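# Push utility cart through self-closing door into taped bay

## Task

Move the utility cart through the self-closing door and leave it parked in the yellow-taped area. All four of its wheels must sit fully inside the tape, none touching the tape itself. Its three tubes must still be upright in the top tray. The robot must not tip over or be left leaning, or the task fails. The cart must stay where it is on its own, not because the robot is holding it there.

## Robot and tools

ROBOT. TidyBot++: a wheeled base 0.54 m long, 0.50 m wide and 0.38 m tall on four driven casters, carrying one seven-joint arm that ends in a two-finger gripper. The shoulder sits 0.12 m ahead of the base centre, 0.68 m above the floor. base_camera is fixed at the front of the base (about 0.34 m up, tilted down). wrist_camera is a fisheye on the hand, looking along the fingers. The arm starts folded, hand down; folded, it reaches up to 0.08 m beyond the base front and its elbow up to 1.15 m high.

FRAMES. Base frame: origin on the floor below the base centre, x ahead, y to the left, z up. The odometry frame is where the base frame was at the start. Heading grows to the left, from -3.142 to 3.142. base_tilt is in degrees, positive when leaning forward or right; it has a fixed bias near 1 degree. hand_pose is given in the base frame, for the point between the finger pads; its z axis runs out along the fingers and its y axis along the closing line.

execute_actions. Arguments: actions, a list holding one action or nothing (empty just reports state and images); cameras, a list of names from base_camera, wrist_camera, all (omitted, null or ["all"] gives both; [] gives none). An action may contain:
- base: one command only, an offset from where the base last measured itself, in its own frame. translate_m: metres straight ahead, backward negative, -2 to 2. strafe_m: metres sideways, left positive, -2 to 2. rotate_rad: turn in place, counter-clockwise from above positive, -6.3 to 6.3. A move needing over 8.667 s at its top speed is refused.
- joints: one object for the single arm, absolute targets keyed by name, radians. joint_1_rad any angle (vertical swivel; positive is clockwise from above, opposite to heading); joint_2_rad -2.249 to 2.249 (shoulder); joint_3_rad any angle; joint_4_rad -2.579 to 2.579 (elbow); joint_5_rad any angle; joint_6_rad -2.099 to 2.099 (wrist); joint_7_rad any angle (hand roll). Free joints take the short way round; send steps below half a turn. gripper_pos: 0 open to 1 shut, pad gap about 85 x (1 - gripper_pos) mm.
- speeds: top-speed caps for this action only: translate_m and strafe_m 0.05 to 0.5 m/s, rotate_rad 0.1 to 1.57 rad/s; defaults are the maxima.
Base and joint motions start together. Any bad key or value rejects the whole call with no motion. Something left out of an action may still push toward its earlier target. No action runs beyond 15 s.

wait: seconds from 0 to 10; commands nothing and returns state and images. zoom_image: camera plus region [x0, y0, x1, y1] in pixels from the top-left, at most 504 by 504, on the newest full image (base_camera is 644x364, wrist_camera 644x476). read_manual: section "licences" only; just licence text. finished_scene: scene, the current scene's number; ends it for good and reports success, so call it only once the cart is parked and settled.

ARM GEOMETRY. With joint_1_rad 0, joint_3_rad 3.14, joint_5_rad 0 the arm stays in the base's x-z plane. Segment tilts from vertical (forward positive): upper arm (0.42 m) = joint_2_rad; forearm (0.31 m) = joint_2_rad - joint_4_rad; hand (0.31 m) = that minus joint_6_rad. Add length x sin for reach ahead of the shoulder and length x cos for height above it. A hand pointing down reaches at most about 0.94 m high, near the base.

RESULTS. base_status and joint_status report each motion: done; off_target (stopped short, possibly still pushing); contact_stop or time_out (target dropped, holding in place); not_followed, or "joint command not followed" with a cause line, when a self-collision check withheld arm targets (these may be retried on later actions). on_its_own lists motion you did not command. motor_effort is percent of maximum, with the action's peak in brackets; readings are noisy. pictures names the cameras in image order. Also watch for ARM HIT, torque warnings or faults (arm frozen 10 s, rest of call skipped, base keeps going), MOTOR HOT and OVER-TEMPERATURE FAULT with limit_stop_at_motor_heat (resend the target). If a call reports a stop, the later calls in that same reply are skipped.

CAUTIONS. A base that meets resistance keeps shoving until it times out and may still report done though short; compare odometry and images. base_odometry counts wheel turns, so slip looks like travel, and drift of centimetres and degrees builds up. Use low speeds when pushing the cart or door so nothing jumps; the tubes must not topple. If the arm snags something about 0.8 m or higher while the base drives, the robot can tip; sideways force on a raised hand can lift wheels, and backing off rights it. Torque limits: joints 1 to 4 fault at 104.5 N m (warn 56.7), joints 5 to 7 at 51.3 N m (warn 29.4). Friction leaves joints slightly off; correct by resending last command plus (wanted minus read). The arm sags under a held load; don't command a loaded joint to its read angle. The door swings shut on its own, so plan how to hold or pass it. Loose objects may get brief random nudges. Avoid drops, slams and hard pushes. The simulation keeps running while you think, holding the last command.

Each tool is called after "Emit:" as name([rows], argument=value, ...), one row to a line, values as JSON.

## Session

Emit:
execute_actions([
  {"joints":{"joint_6_rad":0.2,"joint_1_rad":0,"joint_7_rad":1.57}},
])

Scene clock: 1.40 s.
base_odometry: x=+0.000 y=+0.000 heading=+0.000 (m, m, rad; odometry frame)
base_tilt: forward=+0.8 right=+0.6 (deg)
base_status: not commanded
joint_positions: joint_1_rad=+0.016 joint_2_rad=-0.323 joint_3_rad=+3.171 joint_4_rad=-2.548 joint_5_rad=+0.036 joint_6_rad=+0.203 joint_7_rad=+1.575 gripper_pos=+0.000
joint_status: all done
motor_effort: joint_1_rad=+0(1) joint_2_rad=-6(5) joint_3_rad=+0(0) joint_4_rad=+17(17) joint_5_rad=-1(1) joint_6_rad=+6(6) joint_7_rad=+1(2) (%)
hand_pose: x=+0.5150 y=-0.0144 z=+0.7537 quat_wxyz=(+0.015, +0.848, -0.002, +0.531) (m; base frame)
pictures: base_camera, wrist_camera
camera_calibration (this result's frames):
wrist_camera: T_world_to_cam=[[0.0245518, -0.999504, 0.0197422, -0.0403296], [-0.477026, -0.029068, -0.878409, 0.952663], [0.878546, 0.012149, -0.477503, 0.0422827], [0, 0, 0, 1]] pos_world=[0.418288, -0.0131313, 0.857814]
Images, in order (width x height): base_camera 644x364, wrist_camera 644x476.

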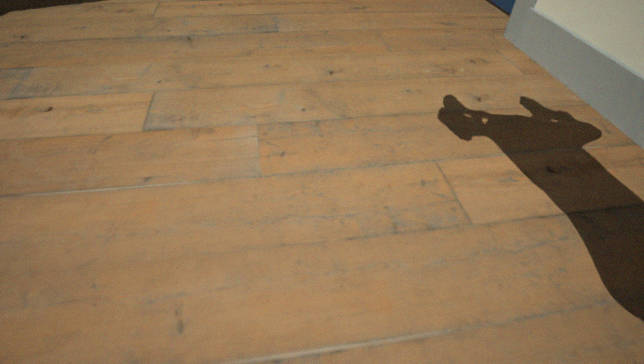

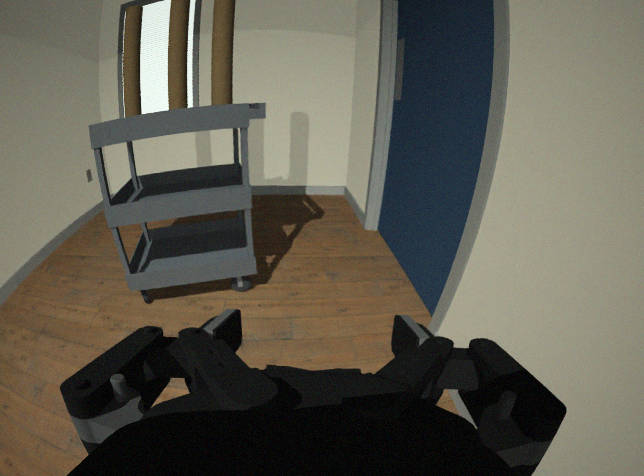

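Emit:
execute_actions([
  {"base":{"rotate_rad":1.7},"joints":{"joint_2_rad":-0.75,"joint_4_rad":-1.5,"joint_6_rad":-1.9,"joint_7_rad":0,"joint_5_rad":0,"joint_3_rad":3.14,"gripper_pos":0.2}},
], cameras=[])

Emit:
execute_actions([
  {"base":{"strafe_m":-0.95}},
], cameras=[])

Emit:
execute_actions([
  {"base":{"translate_m":-0.22}},
])

Scene clock: 16.40 s.
base_odometry: x=+0.000 y=+0.000 heading=+1.699 (m, m, rad; odometry frame)
base_tilt: forward=+0.8 right=+0.6 (deg)
base_status: done
joint_positions: joint_1_rad=+0.010 joint_2_rad=-0.740 joint_3_rad=+3.160 joint_4_rad=-1.518 joint_5_rad=+0.030 joint_6_rad=-1.886 joint_7_rad=+0.028 gripper_pos=+0.200
joint_status: all done
motor_effort: joint_1_rad=+1(0) joint_2_rad=+11(13) joint_3_rad=+0(1) joint_4_rad=+13(19) joint_5_rad=-1(0) joint_6_rad=+3(8) joint_7_rad=+0(1) (%)
hand_pose: x=+0.1988 y=-0.0124 z=+0.9400 quat_wxyz=(-0.158, +0.682, -0.692, +0.176) (m; base frame)
pictures: none
No camera images: the call's "cameras" was empty. Leave "cameras" out to get every camera's image.

Scene clock: 19.67 s.
base_odometry: x=+0.942 y=+0.123 heading=+1.700 (m, m, rad; odometry frame)
base_tilt: forward=+0.8 right=+0.6 (deg)
base_status: done
joint_positions: joint_1_rad=+0.010 joint_2_rad=-0.740 joint_3_rad=+3.158 joint_4_rad=-1.518 joint_5_rad=+0.027 joint_6_rad=-1.886 joint_7_rad=+0.028 gripper_pos=+0.200
joint_status: not commanded
motor_effort: joint_1_rad=+1(0) joint_2_rad=+11(12) joint_3_rad=+0(2) joint_4_rad=+13(13) joint_5_rad=-1(0) joint_6_rad=+3(3) joint_7_rad=+1(1) (%)
hand_pose: x=+0.1988 y=-0.0110 z=+0.9400 quat_wxyz=(-0.158, +0.684, -0.691, +0.175) (m; base frame)
pictures: none
No camera images: the call's "cameras" was empty. Leave "cameras" out to get every camera's image.

Scene clock: 21.33 s.
base_odometry: x=+0.971 y=-0.095 heading=+1.700 (m, m, rad; odometry frame)
base_tilt: forward=+0.8 right=+0.6 (deg)
base_status: done
joint_positions: joint_1_rad=+0.010 joint_2_rad=-0.750 joint_3_rad=+3.158 joint_4_rad=-1.518 joint_5_rad=+0.027 joint_6_rad=-1.886 joint_7_rad=+0.028 gripper_pos=+0.200
joint_status: not commanded
motor_effort: joint_1_rad=+1(0) joint_2_rad=+12(15) joint_3_rad=+0(1) joint_4_rad=+13(14) joint_5_rad=-1(0) joint_6_rad=+4(4) joint_7_rad=+1(1) (%)
hand_pose: x=+0.1962 y=-0.0110 z=+0.9409 quat_wxyz=(-0.162, +0.683, -0.690, +0.179) (m; base frame)
pictures: base_camera, wrist_camera
camera_calibration (this result's frames):
wrist_camera: T_world_to_cam=[[-0.863609, -0.0134673, -0.503982, 0.645049], [-0.0215104, 0.999717, 0.0101454, 0.0510899], [0.503703, 0.0196025, -0.863654, 0.848617], [0, 0, 0, 1]] pos_world=[0.130719, -0.0590234, 1.05749]
Images, in order (width x height): base_camera 644x364, wrist_camera 644x476.

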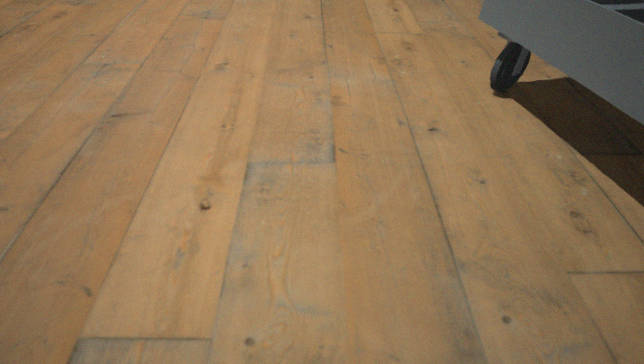

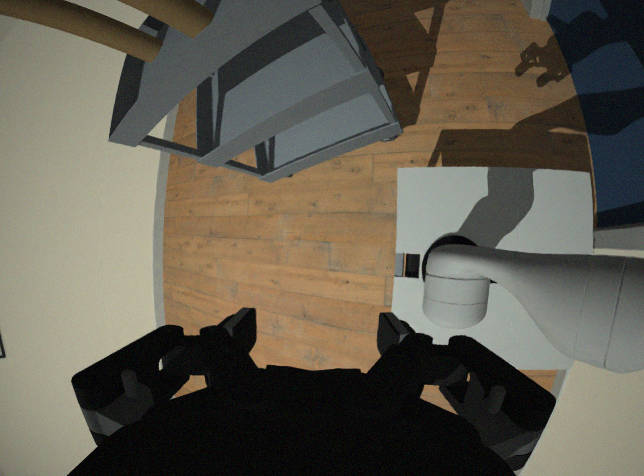

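Emit:
execute_actions([
  {"base":{"translate_m":-0.05}},
], cameras=[])

Emit:
execute_actions([
  {"base":{"strafe_m":-0.42},"speeds":{"strafe_m":0.2}},
])

Scene clock: 32.27 s.
base_odometry: x=+0.977 y=-0.145 heading=+1.701 (m, m, rad; odometry frame)
base_tilt: forward=+0.8 right=+0.6 (deg)
base_status: done
joint_positions: joint_1_rad=+0.010 joint_2_rad=-0.754 joint_3_rad=+3.158 joint_4_rad=-1.518 joint_5_rad=+0.027 joint_6_rad=-1.886 joint_7_rad=+0.028 gripper_pos=+0.200
joint_status: not commanded
motor_effort: joint_1_rad=+1(1) joint_2_rad=+11(14) joint_3_rad=+0(0) joint_4_rad=+13(14) joint_5_rad=-1(1) joint_6_rad=+3(3) joint_7_rad=+1(1) (%)
hand_pose: x=+0.1951 y=-0.0110 z=+0.9413 quat_wxyz=(-0.164, +0.682, -0.689, +0.180) (m; base frame)
pictures: none
No camera images: the call's "cameras" was empty. Leave "cameras" out to get every camera's image.

Scene clock: 35.13 s.
base_odometry: x=+1.394 y=-0.091 heading=+1.701 (m, m, rad; odometry frame)
base_tilt: forward=+0.8 right=+0.6 (deg)
base_status: done
joint_positions: joint_1_rad=+0.010 joint_2_rad=-0.754 joint_3_rad=+3.157 joint_4_rad=-1.518 joint_5_rad=+0.026 joint_6_rad=-1.886 joint_7_rad=+0.028 gripper_pos=+0.200
joint_status: not commanded
motor_effort: joint_1_rad=+1(1) joint_2_rad=+12(12) joint_3_rad=+0(2) joint_4_rad=+13(13) joint_5_rad=-1(0) joint_6_rad=+3(4) joint_7_rad=+1(0) (%)
hand_pose: x=+0.1951 y=-0.0105 z=+0.9412 quat_wxyz=(-0.164, +0.683, -0.689, +0.180) (m; base frame)
pictures: base_camera, wrist_camera
camera_calibration (this result's frames):
wrist_camera: T_world_to_cam=[[-0.861396, -0.0149126, -0.507714, 0.647426], [-0.023085, 0.999685, 0.00980362, 0.0511688], [0.507408, 0.0201654, -0.86147, 0.846696], [0, 0, 0, 1]] pos_world=[0.129251, -0.0585719, 1.05761]
Images, in order (width x height): base_camera 644x364, wrist_camera 644x476.

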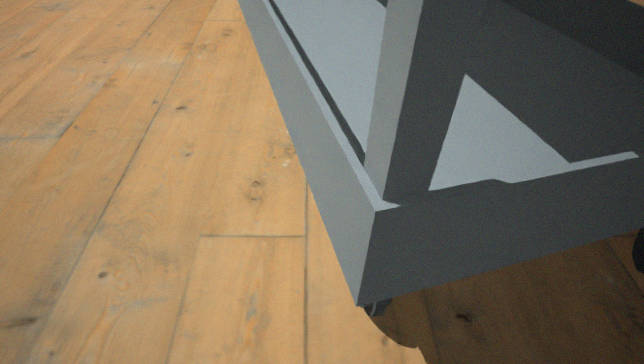

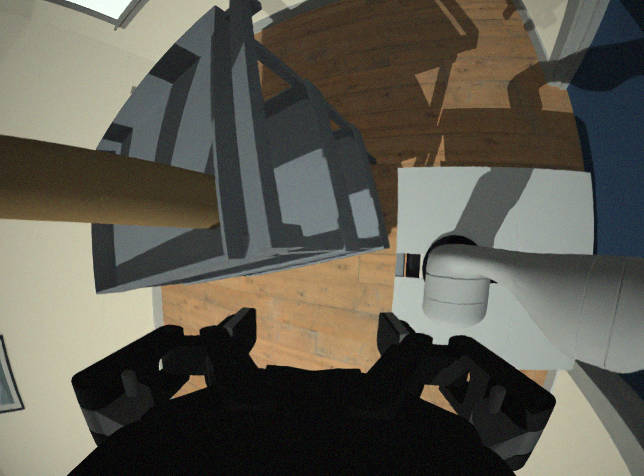

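Emit:
execute_actions([
  {"base":{"strafe_m":-0.23},"speeds":{"strafe_m":0.2},"joints":{"joint_7_rad":0.27}},
], cameras=[])

Emit:
execute_actions([
  {"base":{"translate_m":-0.07},"joints":{"joint_2_rad":-0.25,"joint_4_rad":-1.35,"joint_6_rad":-1.72}},
])

Scene clock: 43.00 s.
base_odometry: x=+1.622 y=-0.061 heading=+1.701 (m, m, rad; odometry frame)
base_tilt: forward=+0.8 right=+0.7 (deg)
base_status: done
joint_positions: joint_1_rad=+0.010 joint_2_rad=-0.754 joint_3_rad=+3.155 joint_4_rad=-1.518 joint_5_rad=+0.026 joint_6_rad=-1.886 joint_7_rad=+0.259 gripper_pos=+0.200
joint_status: all done
motor_effort: joint_1_rad=+1(2) joint_2_rad=+11(13) joint_3_rad=-1(1) joint_4_rad=+13(13) joint_5_rad=-1(0) joint_6_rad=+3(4) joint_7_rad=+1(1) (%)
hand_pose: x=+0.1952 y=-0.0102 z=+0.9412 quat_wxyz=(-0.142, +0.758, -0.605, +0.198) (m; base frame)
pictures: none
No camera images: the call's "cameras" was empty. Leave "cameras" out to get every camera's image.

Scene clock: 44.70 s.
base_odometry: x=+1.632 y=-0.131 heading=+1.701 (m, m, rad; odometry frame)
base_tilt: forward=+0.8 right=+0.6 (deg)
base_status: done
joint_positions: joint_1_rad=+0.010 joint_2_rad=-0.253 joint_3_rad=+3.155 joint_4_rad=-1.374 joint_5_rad=+0.026 joint_6_rad=-1.738 joint_7_rad=+0.259 gripper_pos=+0.200
joint_status: all done
motor_effort: joint_1_rad=+1(0) joint_2_rad=-6(12) joint_3_rad=+0(1) joint_4_rad=+15(16) joint_5_rad=-1(0) joint_6_rad=+1(5) joint_7_rad=+1(1) (%)
hand_pose: x=+0.3834 y=-0.0134 z=+0.9268 quat_wxyz=(-0.076, +0.775, -0.616, +0.119) (m; base frame)
pictures: base_camera, wrist_camera
camera_calibration (this result's frames):
wrist_camera: T_world_to_cam=[[-0.920832, -0.246406, -0.302246, 0.631469], [-0.242179, 0.968836, -0.0520129, 0.199502], [0.305643, 0.0253025, -0.95181, 0.899987], [0, 0, 0, 1]] pos_world=[0.354717, -0.0604593, 1.05785]
Images, in order (width x height): base_camera 644x364, wrist_camera 644x476.

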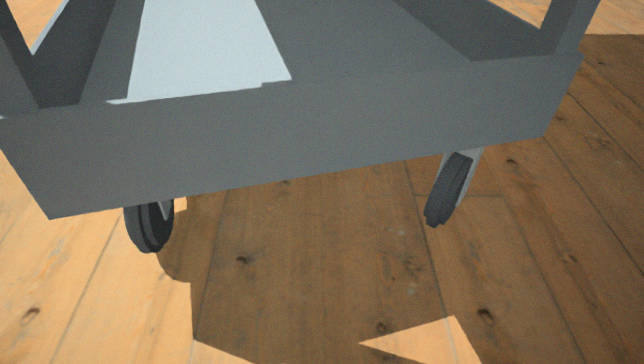

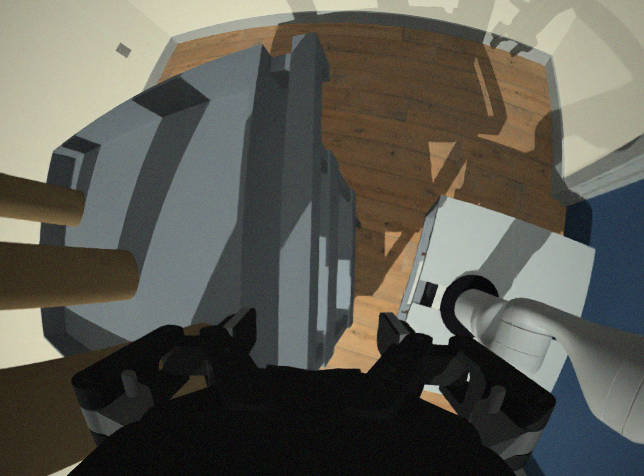

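Emit:
execute_actions([
  {"base":{"translate_m":0.022},"joints":{"joint_2_rad":-0.22,"joint_4_rad":-1.5,"joint_6_rad":-1.64,"gripper_pos":0.5}},
], cameras=["wrist_camera"])

Scene clock: 53.50 s.
base_odometry: x=+1.629 y=-0.109 heading=+1.701 (m, m, rad; odometry frame)
base_tilt: forward=+0.8 right=+0.6 (deg)
base_status: done
joint_positions: joint_1_rad=+0.010 joint_2_rad=-0.230 joint_3_rad=+3.155 joint_4_rad=-1.485 joint_5_rad=+0.026 joint_6_rad=-1.661 joint_7_rad=+0.259 gripper_pos=+0.500
joint_status: all done
motor_effort: joint_1_rad=+1(0) joint_2_rad=-8(9) joint_3_rad=+0(0) joint_4_rad=+16(17) joint_5_rad=-1(1) joint_6_rad=+1(3) joint_7_rad=+1(1) (%)
hand_pose: x=+0.3916 y=-0.0135 z=+0.8861 quat_wxyz=(-0.059, +0.779, -0.617, +0.097) (m; base frame)
pictures: wrist_camera
camera_calibration (this result's frames):
wrist_camera: T_world_to_cam=[[-0.935647, -0.248146, -0.250974, 0.586991], [-0.246559, 0.968372, -0.0382708, 0.188973], [0.252533, 0.0260719, -0.967237, 0.893187], [0, 0, 0, 1]] pos_world=[0.370251, -0.0606236, 1.01847]
Images, in order (width x height): wrist_camera 644x476.

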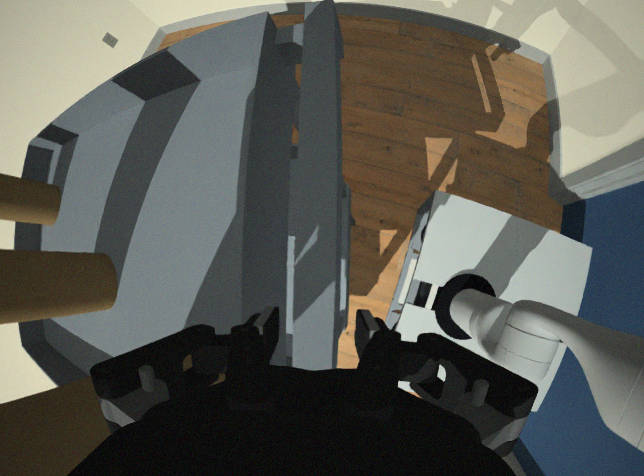

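Centered.

Emit:
execute_actions([
  {"joints":{"joint_2_rad":-0.2,"joint_4_rad":-1.59,"joint_6_rad":-1.57}},
], cameras=[])

Emit:
execute_actions([
  {"joints":{"gripper_pos":1}},
], cameras=["wrist_camera"])

Emit:
execute_actions([
  {"base":{"translate_m":-0.5},"speeds":{"translate_m":0.1},"joints":{"joint_7_rad":0.1}},
])

Scene clock: 61.13 s.
base_odometry: x=+1.629 y=-0.109 heading=+1.701 (m, m, rad; odometry frame)
base_tilt: forward=+0.8 right=+0.6 (deg)
base_status: not commanded
joint_positions: joint_1_rad=+0.010 joint_2_rad=-0.214 joint_3_rad=+3.155 joint_4_rad=-1.573 joint_5_rad=+0.026 joint_6_rad=-1.589 joint_7_rad=+0.259 gripper_pos=+0.500
joint_status: all done
motor_effort: joint_1_rad=+1(1) joint_2_rad=-8(10) joint_3_rad=+0(1) joint_4_rad=+16(17) joint_5_rad=-1(1) joint_6_rad=+1(1) joint_7_rad=+1(1) (%)
hand_pose: x=+0.3967 y=-0.0135 z=+0.8536 quat_wxyz=(-0.049, +0.781, -0.617, +0.084) (m; base frame)
pictures: none
No camera images: the call's "cameras" was empty. Leave "cameras" out to get every camera's image.

Scene clock: 61.97 s.
base_odometry: x=+1.629 y=-0.109 heading=+1.701 (m, m, rad; odometry frame)
base_tilt: forward=+0.8 right=+0.6 (deg)
base_status: not commanded
joint_positions: joint_1_rad=+0.010 joint_2_rad=-0.214 joint_3_rad=+3.155 joint_4_rad=-1.571 joint_5_rad=+0.024 joint_6_rad=-1.584 joint_7_rad=+0.259 gripper_pos=+0.717
joint_status: gripper_pos off_target (ended at +0.717, target +1.000)
motor_effort: joint_1_rad=+1(2) joint_2_rad=-7(11) joint_3_rad=+0(0) joint_4_rad=+14(17) joint_5_rad=-2(3) joint_6_rad=+5(6) joint_7_rad=+1(0) (%)
hand_pose: x=+0.3987 y=-0.0132 z=+0.8545 quat_wxyz=(-0.051, +0.780, -0.617, +0.086) (m; base frame)
pictures: wrist_camera
camera_calibration (this result's frames):
wrist_camera: T_world_to_cam=[[-0.941594, -0.250027, -0.225582, 0.566407], [-0.249659, 0.967849, -0.0306343, 0.183946], [0.225989, 0.0274735, -0.973742, 0.876958], [0, 0, 0, 1]] pos_world=[0.381067, -0.060508, 0.987338]
Images, in order (width x height): wrist_camera 644x476.

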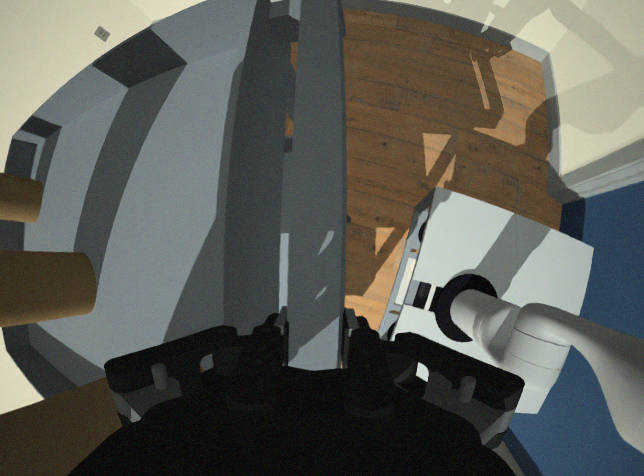

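Scene clock: 67.53 s.
base_odometry: x=+1.694 y=-0.605 heading=+1.701 (m, m, rad; odometry frame)
base_tilt: forward=+0.8 right=+0.6 (deg)
base_status: done
joint_positions: joint_1_rad=-0.002 joint_2_rad=-0.203 joint_3_rad=+3.139 joint_4_rad=-1.563 joint_5_rad=+0.022 joint_6_rad=-1.591 joint_7_rad=+0.103 gripper_pos=+0.717
joint_status: all done
motor_effort: joint_1_rad=-3(5) joint_2_rad=-6(15) joint_3_rad=-3(4) joint_4_rad=+12(15) joint_5_rad=-2(6) joint_6_rad=+5(7) joint_7_rad=+5(7) (%)
hand_pose: x=+0.4004 y=-0.0044 z=+0.8542 quat_wxyz=(-0.056, +0.740, -0.666, +0.078) (m; base frame)
pictures: base_camera, wrist_camera
camera_calibration (this result's frames):
wrist_camera: T_world_to_cam=[[-0.966162, -0.123883, -0.226239, 0.581165], [-0.12688, 0.991917, -0.00130494, 0.101669], [0.224572, 0.0274444, -0.974071, 0.876923], [0, 0, 0, 1]] pos_world=[0.377468, -0.0529174, 0.9858]
Images, in order (width x height): base_camera 644x364, wrist_camera 644x476.

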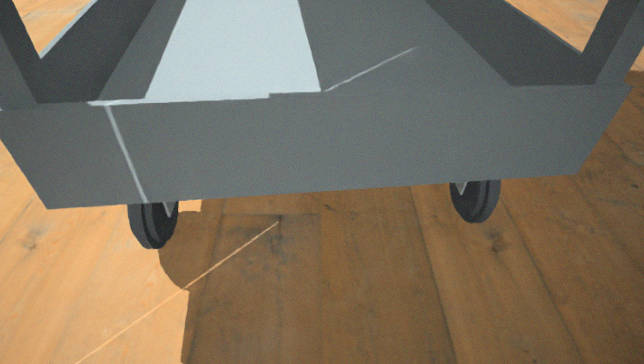

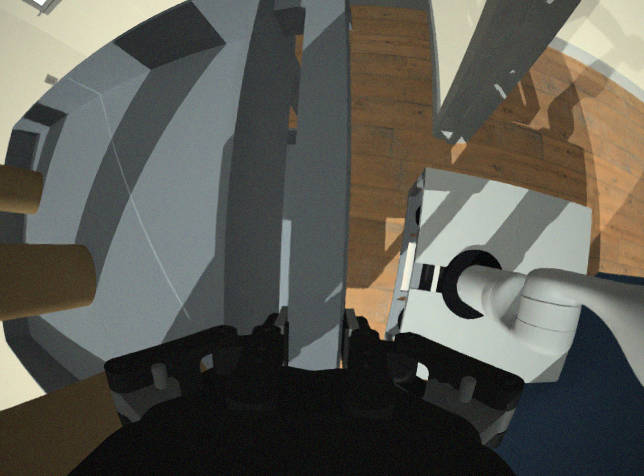

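Emit:
execute_actions([
  {"base":{"translate_m":-1.1},"speeds":{"translate_m":0.15},"joints":{"joint_7_rad":0.0}},
])

Scene clock: 82.10 s.
base_odometry: x=+1.836 y=-1.696 heading=+1.701 (m, m, rad; odometry frame)
base_tilt: forward=+0.8 right=+0.6 (deg)
base_status: done
joint_positions: joint_1_rad=+0.012 joint_2_rad=-0.205 joint_3_rad=+3.147 joint_4_rad=-1.563 joint_5_rad=+0.022 joint_6_rad=-1.598 joint_7_rad=-0.018 gripper_pos=+0.717
joint_status: all done
motor_effort: joint_1_rad=-5(6) joint_2_rad=-5(15) joint_3_rad=-6(6) joint_4_rad=+13(14) joint_5_rad=-2(6) joint_6_rad=+6(7) joint_7_rad=+8(8) (%)
hand_pose: x=+0.3981 y=-0.0103 z=+0.8542 quat_wxyz=(-0.058, +0.691, -0.717, +0.073) (m; base frame)
pictures: base_camera, wrist_camera
camera_calibration (this result's frames):
wrist_camera: T_world_to_cam=[[-0.974158, 0.0172928, -0.225207, 0.581955], [0.0123509, 0.999651, 0.0233342, 0.0308718], [0.225532, 0.0199497, -0.974032, 0.877115], [0, 0, 0, 1]] pos_world=[0.368718, -0.0584228, 0.984677]
Images, in order (width x height): base_camera 644x364, wrist_camera 644x476.

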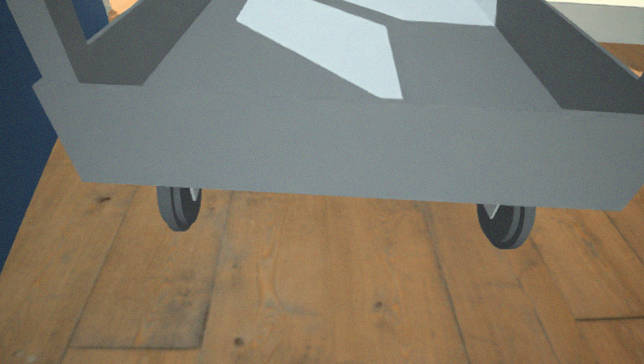

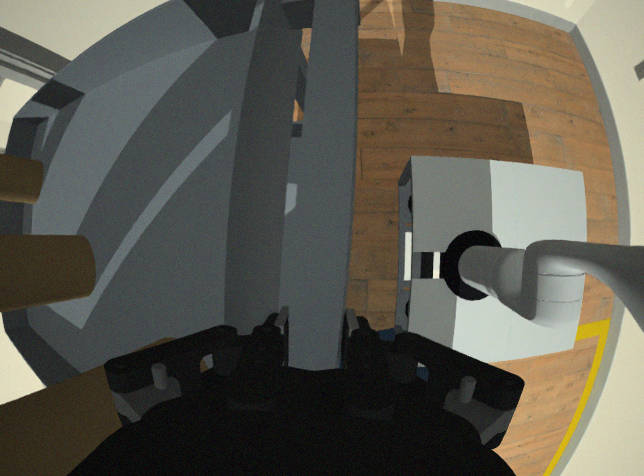

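Emit:
execute_actions([
  {"base":{"translate_m":-0.5},"speeds":{"translate_m":0.13}},
], cameras=[])

Emit:
execute_actions([
  {"joints":{"gripper_pos":0.5}},
], cameras=[])

Emit:
execute_actions([
  {"joints":{"joint_2_rad":-0.25,"joint_4_rad":-1.37,"joint_6_rad":-1.72}},
], cameras=["wrist_camera"])

Emit:
execute_actions([
  {"base":{"strafe_m":0.7},"joints":{"gripper_pos":0.3}},
])

Scene clock: 105.20 s.
base_odometry: x=+1.901 y=-2.192 heading=+1.701 (m, m, rad; odometry frame)
base_tilt: forward=+0.8 right=+0.6 (deg)
base_status: done
joint_positions: joint_1_rad=+0.014 joint_2_rad=-0.201 joint_3_rad=+3.152 joint_4_rad=-1.561 joint_5_rad=+0.028 joint_6_rad=-1.591 joint_7_rad=-0.018 gripper_pos=+0.717
joint_status: not commanded
motor_effort: joint_1_rad=-5(7) joint_2_rad=-6(16) joint_3_rad=-6(9) joint_4_rad=+13(14) joint_5_rad=-7(10) joint_6_rad=+6(8) joint_7_rad=+4(8) (%)
hand_pose: x=+0.4013 y=-0.0144 z=+0.8542 quat_wxyz=(-0.058, +0.688, -0.720, +0.076) (m; base frame)
pictures: none
No camera images: the call's "cameras" was empty. Leave "cameras" out to get every camera's image.

Scene clock: 106.03 s.
base_odometry: x=+1.901 y=-2.192 heading=+1.701 (m, m, rad; odometry frame)
base_tilt: forward=+0.8 right=+0.6 (deg)
base_status: not commanded
joint_positions: joint_1_rad=+0.002 joint_2_rad=-0.200 joint_3_rad=+3.144 joint_4_rad=-1.576 joint_5_rad=+0.028 joint_6_rad=-1.590 joint_7_rad=-0.018 gripper_pos=+0.500
joint_status: all done
motor_effort: joint_1_rad=+0(4) joint_2_rad=-9(10) joint_3_rad=+0(6) joint_4_rad=+16(18) joint_5_rad=-1(7) joint_6_rad=+0(7) joint_7_rad=+1(4) (%)
hand_pose: x=+0.3981 y=-0.0086 z=+0.8488 quat_wxyz=(-0.053, +0.695, -0.713, +0.071) (m; base frame)
pictures: none
No camera images: the call's "cameras" was empty. Leave "cameras" out to get every camera's image.

Scene clock: 107.27 s.
base_odometry: x=+1.901 y=-2.192 heading=+1.701 (m, m, rad; odometry frame)
base_tilt: forward=+0.8 right=+0.6 (deg)
base_status: not commanded
joint_positions: joint_1_rad=+0.002 joint_2_rad=-0.239 joint_3_rad=+3.144 joint_4_rad=-1.387 joint_5_rad=+0.028 joint_6_rad=-1.701 joint_7_rad=-0.018 gripper_pos=+0.500
joint_status: all done
motor_effort: joint_1_rad=+1(1) joint_2_rad=-7(11) joint_3_rad=+0(0) joint_4_rad=+16(16) joint_5_rad=-1(1) joint_6_rad=+2(2) joint_7_rad=+1(1) (%)
hand_pose: x=+0.3958 y=-0.0086 z=+0.9214 quat_wxyz=(-0.094, +0.689, -0.710, +0.111) (m; base frame)
pictures: wrist_camera
camera_calibration (this result's frames):
wrist_camera: T_world_to_cam=[[-0.944882, 0.00796025, -0.327315, 0.677262], [0.0021958, 0.999836, 0.0179771, 0.0365416], [0.327404, 0.0162675, -0.944744, 0.875703], [0, 0, 0, 1]] pos_world=[0.353144, -0.0561723, 1.04834]
Images, in order (width x height): wrist_camera 644x476.

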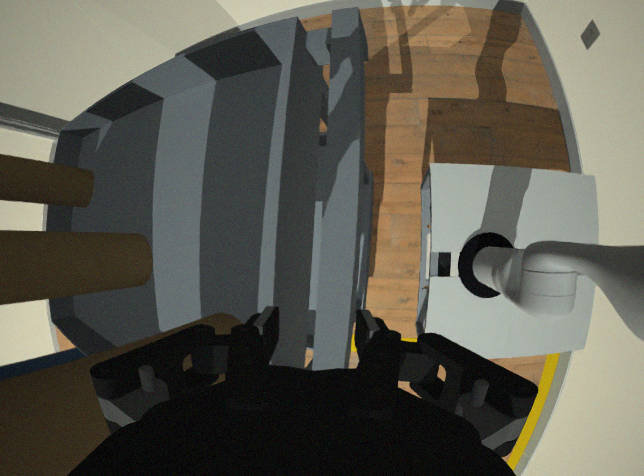

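Scene clock: 110.03 s.
base_odometry: x=+1.207 y=-2.283 heading=+1.701 (m, m, rad; odometry frame)
base_tilt: forward=+0.8 right=+0.6 (deg)
base_status: done
joint_positions: joint_1_rad=+0.002 joint_2_rad=-0.239 joint_3_rad=+3.144 joint_4_rad=-1.387 joint_5_rad=+0.025 joint_6_rad=-1.701 joint_7_rad=-0.018 gripper_pos=+0.300
joint_status: all done
motor_effort: joint_1_rad=+1(0) joint_2_rad=-7(9) joint_3_rad=+0(2) joint_4_rad=+16(16) joint_5_rad=-1(0) joint_6_rad=+2(1) joint_7_rad=+1(1) (%)
hand_pose: x=+0.3958 y=-0.0077 z=+0.9214 quat_wxyz=(-0.095, +0.689, -0.710, +0.110) (m; base frame)
pictures: base_camera, wrist_camera
camera_calibration (this result's frames):
wrist_camera: T_world_to_cam=[[-0.944859, 0.00772088, -0.327385, 0.677302], [0.00108888, 0.999791, 0.0204359, 0.0338816], [0.327474, 0.0189526, -0.94467, 0.875622], [0, 0, 0, 1]] pos_world=[0.353175, -0.0556992, 1.04822]
Images, in order (width x height): base_camera 644x364, wrist_camera 644x476.

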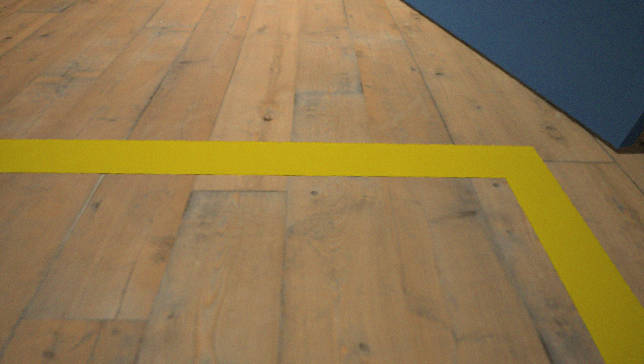

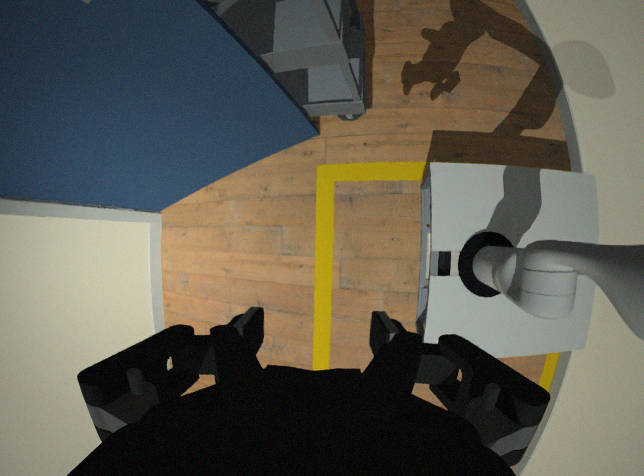

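Emit:
execute_actions([
  {"base":{"rotate_rad":-1.6},"joints":{"joint_7_rad":1.57,"gripper_pos":0.5}},
], cameras=[])

Emit:
execute_actions([
  {"base":{"strafe_m":0.4}},
], cameras=[])

Emit:
execute_actions([
  {"base":{"translate_m":0.1}},
])

Scene clock: 123.27 s.
base_odometry: x=+1.207 y=-2.283 heading=+0.102 (m, m, rad; odometry frame)
base_tilt: forward=+0.8 right=+0.6 (deg)
base_status: done
joint_positions: joint_1_rad=+0.002 joint_2_rad=-0.239 joint_3_rad=+3.144 joint_4_rad=-1.387 joint_5_rad=+0.024 joint_6_rad=-1.701 joint_7_rad=+1.559 gripper_pos=+0.500
joint_status: all done
motor_effort: joint_1_rad=+1(1) joint_2_rad=-7(9) joint_3_rad=+0(1) joint_4_rad=+16(16) joint_5_rad=-1(0) joint_6_rad=+1(2) joint_7_rad=+1(1) (%)
hand_pose: x=+0.3958 y=-0.0076 z=+0.9214 quat_wxyz=(+0.011, +0.989, -0.011, +0.145) (m; base frame)
pictures: none
No camera images: the call's "cameras" was empty. Leave "cameras" out to get every camera's image.

Scene clock: 125.40 s.
base_odometry: x=+1.166 y=-1.885 heading=+0.102 (m, m, rad; odometry frame)
base_tilt: forward=+0.8 right=+0.6 (deg)
base_status: done
joint_positions: joint_1_rad=+0.002 joint_2_rad=-0.239 joint_3_rad=+3.144 joint_4_rad=-1.387 joint_5_rad=+0.024 joint_6_rad=-1.701 joint_7_rad=+1.559 gripper_pos=+0.500
joint_status: not commanded
motor_effort: joint_1_rad=+2(0) joint_2_rad=-7(8) joint_3_rad=+0(2) joint_4_rad=+16(16) joint_5_rad=+0(0) joint_6_rad=+2(2) joint_7_rad=+1(1) (%)
hand_pose: x=+0.3958 y=-0.0073 z=+0.9214 quat_wxyz=(+0.011, +0.989, -0.011, +0.145) (m; base frame)
pictures: none
No camera images: the call's "cameras" was empty. Leave "cameras" out to get every camera's image.

Scene clock: 126.63 s.
base_odometry: x=+1.266 y=-1.875 heading=+0.102 (m, m, rad; odometry frame)
base_tilt: forward=+0.8 right=+0.6 (deg)
base_status: done
joint_positions: joint_1_rad=+0.002 joint_2_rad=-0.240 joint_3_rad=+3.144 joint_4_rad=-1.387 joint_5_rad=+0.024 joint_6_rad=-1.702 joint_7_rad=+1.559 gripper_pos=+0.500
joint_status: not commanded
motor_effort: joint_1_rad=+1(1) joint_2_rad=-7(11) joint_3_rad=+0(1) joint_4_rad=+16(16) joint_5_rad=-1(1) joint_6_rad=+3(2) joint_7_rad=+1(1) (%)
hand_pose: x=+0.3951 y=-0.0073 z=+0.9217 quat_wxyz=(+0.011, +0.989, -0.011, +0.146) (m; base frame)
pictures: base_camera, wrist_camera
camera_calibration (this result's frames):
wrist_camera: T_world_to_cam=[[0.00256692, -0.999845, -0.0174332, 0.0093952], [-0.969532, 0.00178196, -0.244958, 0.654307], [0.244951, 0.0175308, -0.969377, 0.931504], [0, 0, 0, 1]] pos_world=[0.406176, -0.00810223, 1.06342]
Images, in order (width x height): base_camera 644x364, wrist_camera 644x476.

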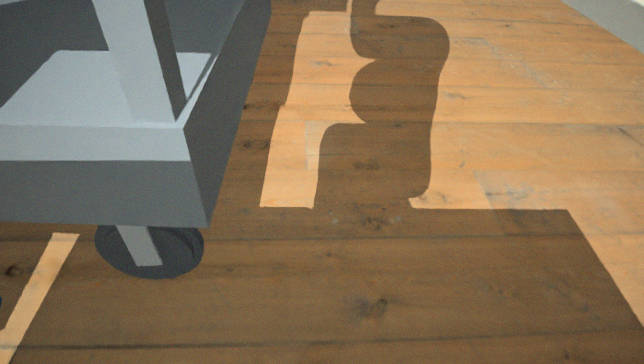

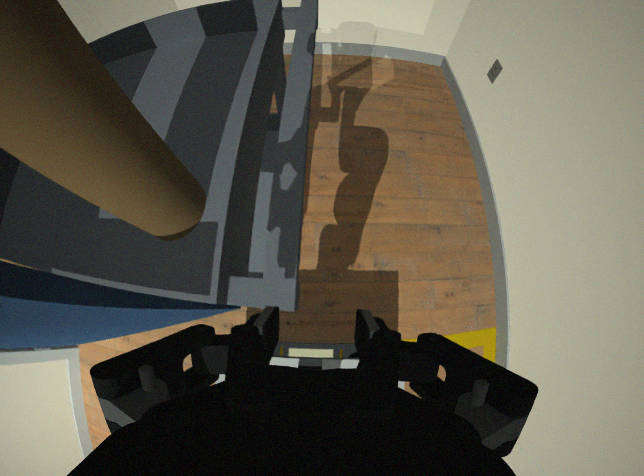

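Emit:
execute_actions([
  {"base":{"strafe_m":0.054},"joints":{"joint_7_rad":0,"gripper_pos":0.35}},
], cameras=[])

Emit:
execute_actions([
  {"base":{"translate_m":0.02},"joints":{"joint_2_rad":-0.22,"joint_4_rad":-1.5,"joint_6_rad":-1.64}},
])

Scene clock: 137.43 s.
base_odometry: x=+1.261 y=-1.821 heading=+0.102 (m, m, rad; odometry frame)
base_tilt: forward=+0.8 right=+0.6 (deg)
base_status: done
joint_positions: joint_1_rad=+0.002 joint_2_rad=-0.240 joint_3_rad=+3.144 joint_4_rad=-1.387 joint_5_rad=+0.024 joint_6_rad=-1.702 joint_7_rad=+0.011 gripper_pos=+0.350
joint_status: all done
motor_effort: joint_1_rad=+1(0) joint_2_rad=-7(9) joint_3_rad=+0(2) joint_4_rad=+16(16) joint_5_rad=-1(0) joint_6_rad=+2(2) joint_7_rad=+1(0) (%)
hand_pose: x=+0.3951 y=-0.0071 z=+0.9217 quat_wxyz=(-0.094, +0.700, -0.699, +0.111) (m; base frame)
pictures: none
No camera images: the call's "cameras" was empty. Leave "cameras" out to get every camera's image.

Scene clock: 138.43 s.
base_odometry: x=+1.281 y=-1.819 heading=+0.102 (m, m, rad; odometry frame)
base_tilt: forward=+0.8 right=+0.6 (deg)
base_status: done
joint_positions: joint_1_rad=+0.002 joint_2_rad=-0.229 joint_3_rad=+3.144 joint_4_rad=-1.485 joint_5_rad=+0.024 joint_6_rad=-1.660 joint_7_rad=+0.011 gripper_pos=+0.350
joint_status: all done
motor_effort: joint_1_rad=+1(1) joint_2_rad=-8(10) joint_3_rad=+0(1) joint_4_rad=+16(16) joint_5_rad=-1(0) joint_6_rad=+1(3) joint_7_rad=+1(1) (%)
hand_pose: x=+0.3921 y=-0.0071 z=+0.8857 quat_wxyz=(-0.071, +0.703, -0.702, +0.088) (m; base frame)
pictures: base_camera, wrist_camera
camera_calibration (this result's frames):
wrist_camera: T_world_to_cam=[[-0.964347, -0.0221509, -0.263712, 0.613097], [-0.0271087, 0.999517, 0.0151756, 0.049745], [0.263248, 0.0217834, -0.964482, 0.88587], [0, 0, 0, 1]] pos_world=[0.359384, -0.0554376, 1.01533]
Images, in order (width x height): base_camera 644x364, wrist_camera 644x476.

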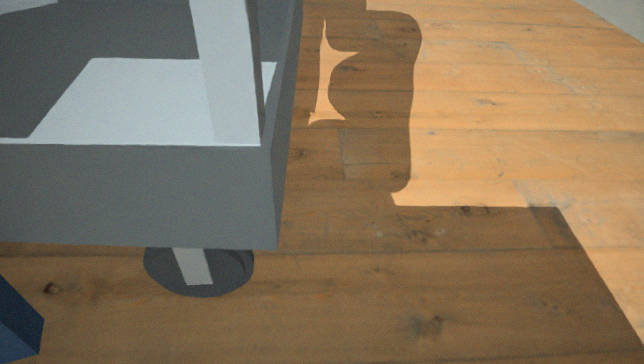

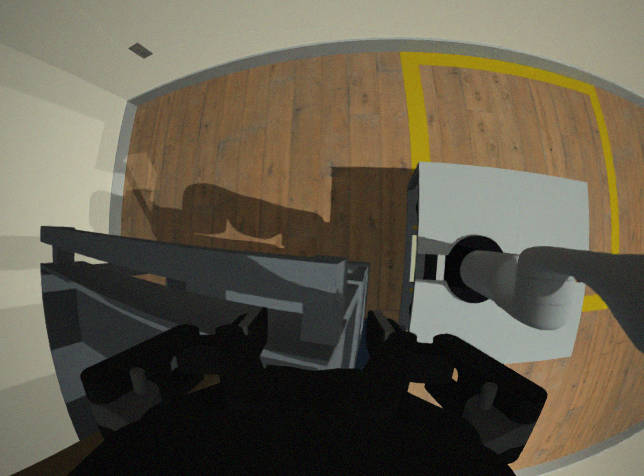

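Emit:
execute_actions([
  {"joints":{"joint_2_rad":-0.2,"joint_4_rad":-1.59,"joint_6_rad":-1.58}},
], cameras=[])

Emit:
execute_actions([
  {"joints":{"gripper_pos":1}},
], cameras=["wrist_camera"])

Scene clock: 145.57 s.
base_odometry: x=+1.281 y=-1.819 heading=+0.102 (m, m, rad; odometry frame)
base_tilt: forward=+0.8 right=+0.6 (deg)
base_status: not commanded
joint_positions: joint_1_rad=+0.002 joint_2_rad=-0.214 joint_3_rad=+3.144 joint_4_rad=-1.573 joint_5_rad=+0.024 joint_6_rad=-1.600 joint_7_rad=+0.011 gripper_pos=+0.350
joint_status: all done
motor_effort: joint_1_rad=+0(1) joint_2_rad=-9(9) joint_3_rad=+0(0) joint_4_rad=+16(16) joint_5_rad=-1(1) joint_6_rad=+1(1) joint_7_rad=+2(1) (%)
hand_pose: x=+0.3935 y=-0.0072 z=+0.8530 quat_wxyz=(-0.056, +0.705, -0.703, +0.073) (m; base frame)
pictures: none
No camera images: the call's "cameras" was empty. Leave "cameras" out to get every camera's image.

Scene clock: 146.47 s.
base_odometry: x=+1.281 y=-1.819 heading=+0.102 (m, m, rad; odometry frame)
base_tilt: forward=+0.8 right=+0.6 (deg)
base_status: not commanded
joint_positions: joint_1_rad=+0.003 joint_2_rad=-0.214 joint_3_rad=+3.144 joint_4_rad=-1.572 joint_5_rad=+0.023 joint_6_rad=-1.588 joint_7_rad=+0.011 gripper_pos=+0.760
joint_status: gripper_pos off_target (ended at +0.760, target +1.000)
motor_effort: joint_1_rad=+0(1) joint_2_rad=-6(10) joint_3_rad=-1(3) joint_4_rad=+13(16) joint_5_rad=-1(3) joint_6_rad=+0(7) joint_7_rad=+2(2) (%)
hand_pose: x=+0.3976 y=-0.0074 z=+0.8542 quat_wxyz=(-0.061, +0.705, -0.703, +0.078) (m; base frame)
pictures: wrist_camera
camera_calibration (this result's frames):
wrist_camera: T_world_to_cam=[[-0.971779, -0.0229665, -0.234774, 0.588323], [-0.0274114, 0.999501, 0.0156866, 0.0503233], [0.234296, 0.0216794, -0.971923, 0.871882], [0, 0, 0, 1]] pos_world=[0.368821, -0.0556884, 0.984736]
Images, in order (width x height): wrist_camera 644x476.

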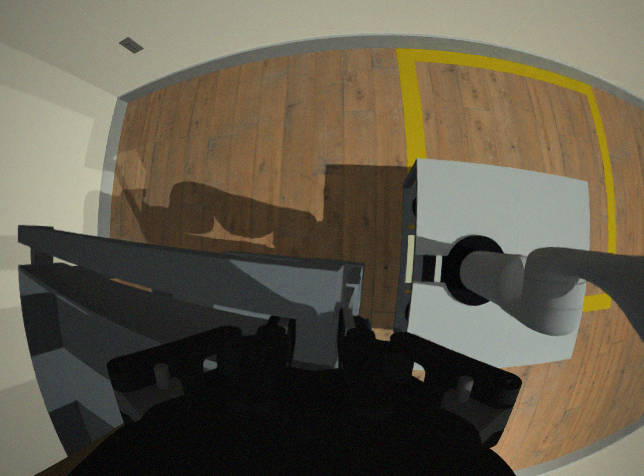

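Emit:
execute_actions([
  {"base":{"strafe_m":-0.56},"speeds":{"strafe_m":0.12}},
])

Emit:
execute_actions([
  {"base":{"translate_m":-0.6},"speeds":{"translate_m":0.12}},
])

Scene clock: 161.47 s.
base_odometry: x=+1.338 y=-2.376 heading=+0.102 (m, m, rad; odometry frame)
base_tilt: forward=+0.8 right=+0.6 (deg)
base_status: done
joint_positions: joint_1_rad=-0.002 joint_2_rad=-0.209 joint_3_rad=+3.137 joint_4_rad=-1.571 joint_5_rad=-0.012 joint_6_rad=-1.568 joint_7_rad=+0.006 gripper_pos=+0.760
joint_status: not commanded
motor_effort: joint_1_rad=+1(4) joint_2_rad=-7(11) joint_3_rad=+0(5) joint_4_rad=+10(15) joint_5_rad=-3(9) joint_6_rad=-1(4) joint_7_rad=-1(5) (%)
hand_pose: x=+0.4047 y=+0.0072 z=+0.8542 quat_wxyz=(-0.079, +0.708, -0.698, +0.071) (m; base frame)
pictures: base_camera, wrist_camera
camera_calibration (this result's frames):
wrist_camera: T_world_to_cam=[[-0.967645, -0.028086, -0.250747, 0.607562], [-0.0418698, 0.997881, 0.0498054, 0.0126841], [0.248817, 0.0586926, -0.966771, 0.85936], [0, 0, 0, 1]] pos_world=[0.374613, -0.0460313, 0.982516]
Images, in order (width x height): base_camera 644x364, wrist_camera 644x476.

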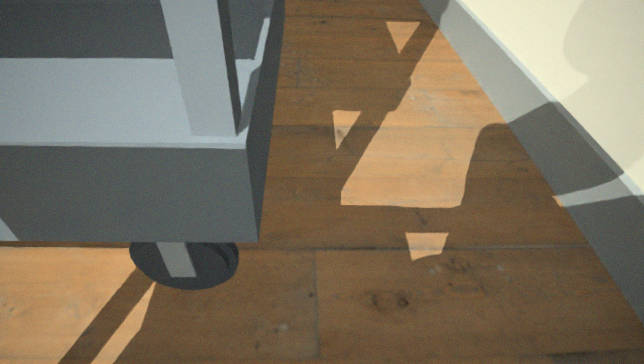

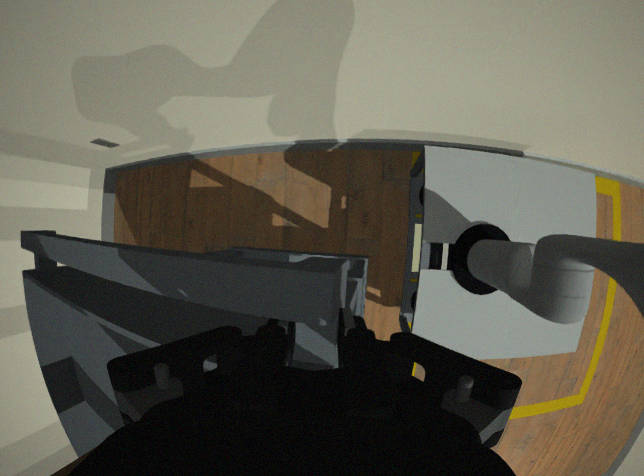

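Scene clock: 167.07 s.
base_odometry: x=+0.741 y=-2.437 heading=+0.102 (m, m, rad; odometry frame)
base_tilt: forward=+0.8 right=+0.7 (deg)
base_status: done
joint_positions: joint_1_rad=+0.094 joint_2_rad=-0.199 joint_3_rad=+3.231 joint_4_rad=-1.565 joint_5_rad=+0.074 joint_6_rad=-1.536 joint_7_rad=-0.109 gripper_pos=+0.760
joint_status: not commanded
motor_effort: joint_1_rad=-19(22) joint_2_rad=-7(15) joint_3_rad=-21(23) joint_4_rad=+11(15) joint_5_rad=-16(16) joint_6_rad=-4(12) joint_7_rad=+18(22) (%)
hand_pose: x=+0.4091 y=-0.0782 z=+0.8562 quat_wxyz=(-0.060, +0.590, -0.798, +0.106) (m; base frame)
pictures: base_camera, wrist_camera
camera_calibration (this result's frames):
wrist_camera: T_world_to_cam=[[-0.923408, 0.262074, -0.280418, 0.639935], [0.270146, 0.962765, 0.0101999, 0.0014869], [0.27265, -0.0663351, -0.959824, 0.839729], [0, 0, 0, 1]] pos_world=[0.361568, -0.113438, 0.985426]
Images, in order (width x height): base_camera 644x364, wrist_camera 644x476.

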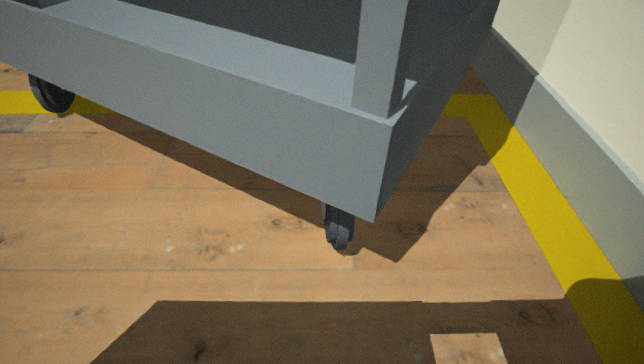

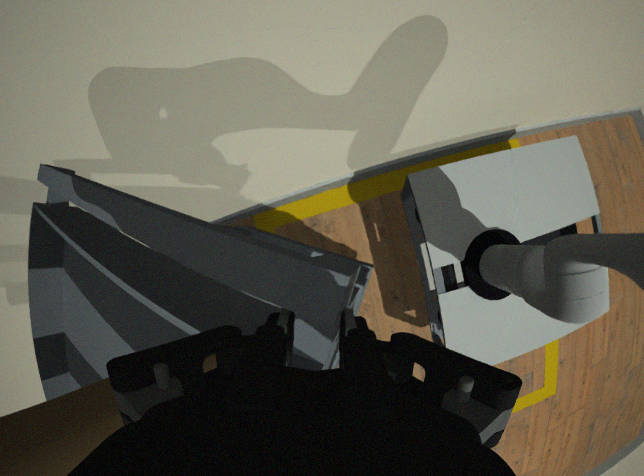

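Emit:
execute_actions([
  {"base":{"strafe_m":0.2},"speeds":{"strafe_m":0.08},"joints":{"joint_7_rad":-0.6}},
], cameras=[])

Emit:
execute_actions([
  {"base":{"translate_m":-0.3},"speeds":{"translate_m":0.1},"joints":{"joint_7_rad":-0.9}},
])

Scene clock: 178.93 s.
base_odometry: x=+0.720 y=-2.238 heading=+0.102 (m, m, rad; odometry frame)
base_tilt: forward=+0.8 right=+0.6 (deg)
base_status: done
joint_positions: joint_1_rad=+0.039 joint_2_rad=-0.222 joint_3_rad=+3.172 joint_4_rad=-1.569 joint_5_rad=+0.073 joint_6_rad=-1.617 joint_7_rad=-0.633 gripper_pos=+0.765
joint_status: all done
motor_effort: joint_1_rad=-8(20) joint_2_rad=+0(9) joint_3_rad=-9(23) joint_4_rad=+13(16) joint_5_rad=-7(19) joint_6_rad=+6(8) joint_7_rad=+10(18) (%)
hand_pose: x=+0.3859 y=-0.0411 z=+0.8562 quat_wxyz=(-0.062, +0.414, -0.905, +0.072) (m; base frame)
pictures: none
No camera images: the call's "cameras" was empty. Leave "cameras" out to get every camera's image.

Scene clock: 182.57 s.
base_odometry: x=+0.421 y=-2.268 heading=+0.102 (m, m, rad; odometry frame)
base_tilt: forward=+0.8 right=+0.6 (deg)
base_status: done
joint_positions: joint_1_rad=-0.033 joint_2_rad=-0.196 joint_3_rad=+3.109 joint_4_rad=-1.556 joint_5_rad=-0.010 joint_6_rad=-1.549 joint_7_rad=-0.865 gripper_pos=+0.769
joint_status: all done
motor_effort: joint_1_rad=+8(11) joint_2_rad=-7(18) joint_3_rad=+8(11) joint_4_rad=+11(15) joint_5_rad=+5(8) joint_6_rad=-3(15) joint_7_rad=-4(11) (%)
hand_pose: x=+0.4150 y=+0.0247 z=+0.8571 quat_wxyz=(-0.111, +0.374, -0.920, +0.035) (m; base frame)
pictures: base_camera, wrist_camera
camera_calibration (this result's frames):
wrist_camera: T_world_to_cam=[[-0.681596, 0.706677, -0.189831, 0.429728], [0.672472, 0.707223, 0.218215, -0.438215], [0.28846, 0.0210781, -0.95726, 0.834903], [0, 0, 0, 1]] pos_world=[0.346752, -0.0113613, 0.976419]
Images, in order (width x height): base_camera 644x364, wrist_camera 644x476.

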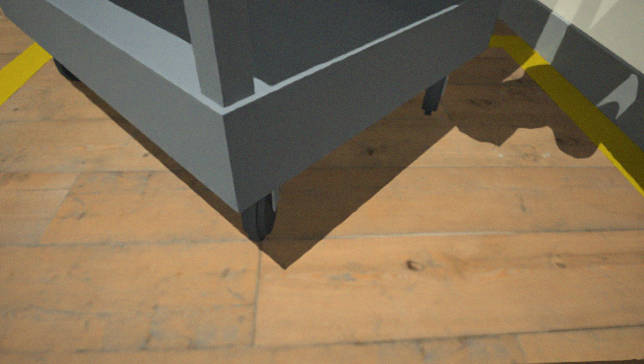

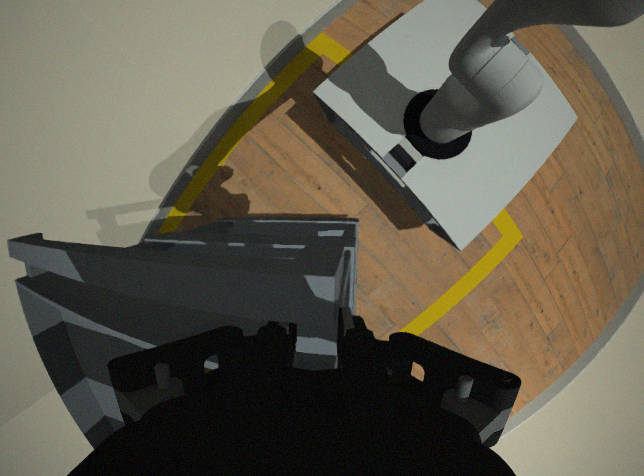

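Emit:
execute_actions([
  {"base":{"strafe_m":-0.08},"speeds":{"strafe_m":0.08}},
], cameras=[])

Emit:
execute_actions([
  {"base":{"translate_m":-0.28},"speeds":{"translate_m":0.1}},
], cameras=[])

Emit:
execute_actions([
  {"joints":{"gripper_pos":0.4}},
], cameras=[])

Emit:
execute_actions([
  {"joints":{"joint_2_rad":-0.25,"joint_4_rad":-1.37,"joint_6_rad":-1.72}},
])

Scene clock: 193.70 s.
base_odometry: x=+0.429 y=-2.348 heading=+0.102 (m, m, rad; odometry frame)
base_tilt: forward=+0.8 right=+0.6 (deg)
base_status: done
joint_positions: joint_1_rad=-0.050 joint_2_rad=-0.204 joint_3_rad=+3.092 joint_4_rad=-1.556 joint_5_rad=-0.041 joint_6_rad=-1.579 joint_7_rad=-0.865 gripper_pos=+0.769
joint_status: not commanded
motor_effort: joint_1_rad=+12(14) joint_2_rad=-5(9) joint_3_rad=+11(14) joint_4_rad=+12(13) joint_5_rad=+7(10) joint_6_rad=+3(5) joint_7_rad=-8(8) (%)
hand_pose: x=+0.4020 y=+0.0439 z=+0.8576 quat_wxyz=(-0.105, +0.392, -0.914, +0.016) (m; base frame)
pictures: none
No camera images: the call's "cameras" was empty. Leave "cameras" out to get every camera's image.

Scene clock: 197.10 s.
base_odometry: x=+0.151 y=-2.376 heading=+0.102 (m, m, rad; odometry frame)
base_tilt: forward=+0.8 right=+0.6 (deg)
base_status: done
joint_positions: joint_1_rad=-0.009 joint_2_rad=-0.203 joint_3_rad=+3.126 joint_4_rad=-1.559 joint_5_rad=-0.004 joint_6_rad=-1.563 joint_7_rad=-0.865 gripper_pos=+0.769
joint_status: not commanded
motor_effort: joint_1_rad=-1(11) joint_2_rad=-5(14) joint_3_rad=-2(11) joint_4_rad=+11(15) joint_5_rad=-5(7) joint_6_rad=-1(8) joint_7_rad=-2(8) (%)
hand_pose: x=+0.4099 y=+0.0103 z=+0.8575 quat_wxyz=(-0.105, +0.355, -0.928, +0.037) (m; base frame)
pictures: none
No camera images: the call's "cameras" was empty. Leave "cameras" out to get every camera's image.

Scene clock: 197.97 s.
base_odometry: x=+0.151 y=-2.376 heading=+0.102 (m, m, rad; odometry frame)
base_tilt: forward=+0.8 right=+0.6 (deg)
base_status: not commanded
joint_positions: joint_1_rad=-0.011 joint_2_rad=-0.201 joint_3_rad=+3.126 joint_4_rad=-1.576 joint_5_rad=-0.004 joint_6_rad=-1.563 joint_7_rad=-0.867 gripper_pos=+0.400
joint_status: all done
motor_effort: joint_1_rad=+2(4) joint_2_rad=-9(12) joint_3_rad=+2(4) joint_4_rad=+14(16) joint_5_rad=+1(4) joint_6_rad=-2(2) joint_7_rad=+1(2) (%)
hand_pose: x=+0.4061 y=+0.0108 z=+0.8504 quat_wxyz=(-0.096, +0.356, -0.929, +0.034) (m; base frame)
pictures: none
No camera images: the call's "cameras" was empty. Leave "cameras" out to get every camera's image.

Scene clock: 199.20 s.
base_odometry: x=+0.151 y=-2.376 heading=+0.102 (m, m, rad; odometry frame)
base_tilt: forward=+0.8 right=+0.6 (deg)
base_status: not commanded
joint_positions: joint_1_rad=-0.011 joint_2_rad=-0.239 joint_3_rad=+3.126 joint_4_rad=-1.387 joint_5_rad=-0.004 joint_6_rad=-1.701 joint_7_rad=-0.868 gripper_pos=+0.400
joint_status: all done
motor_effort: joint_1_rad=+1(3) joint_2_rad=-8(11) joint_3_rad=+0(2) joint_4_rad=+16(17) joint_5_rad=-1(2) joint_6_rad=+2(2) joint_7_rad=+1(1) (%)
hand_pose: x=+0.3955 y=+0.0108 z=+0.9213 quat_wxyz=(-0.137, +0.354, -0.924, +0.048) (m; base frame)
pictures: base_camera, wrist_camera
camera_calibration (this result's frames):
wrist_camera: T_world_to_cam=[[-0.639688, 0.733481, -0.229792, 0.458375], [0.686383, 0.679665, 0.258715, -0.471778], [0.345944, 0.00777144, -0.938223, 0.862169], [0, 0, 0, 1]] pos_world=[0.318775, -0.0222586, 1.03629]
Images, in order (width x height): base_camera 644x364, wrist_camera 644x476.

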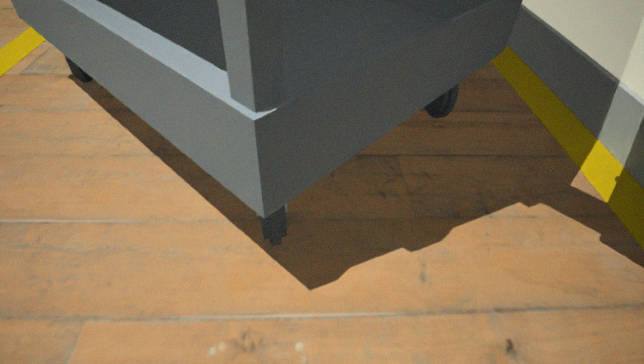

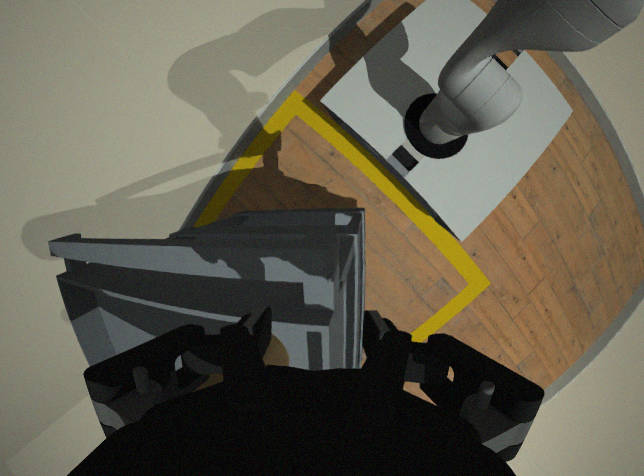

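Emit:
finished_scene(scene=2)

The scene is finished: the task was done.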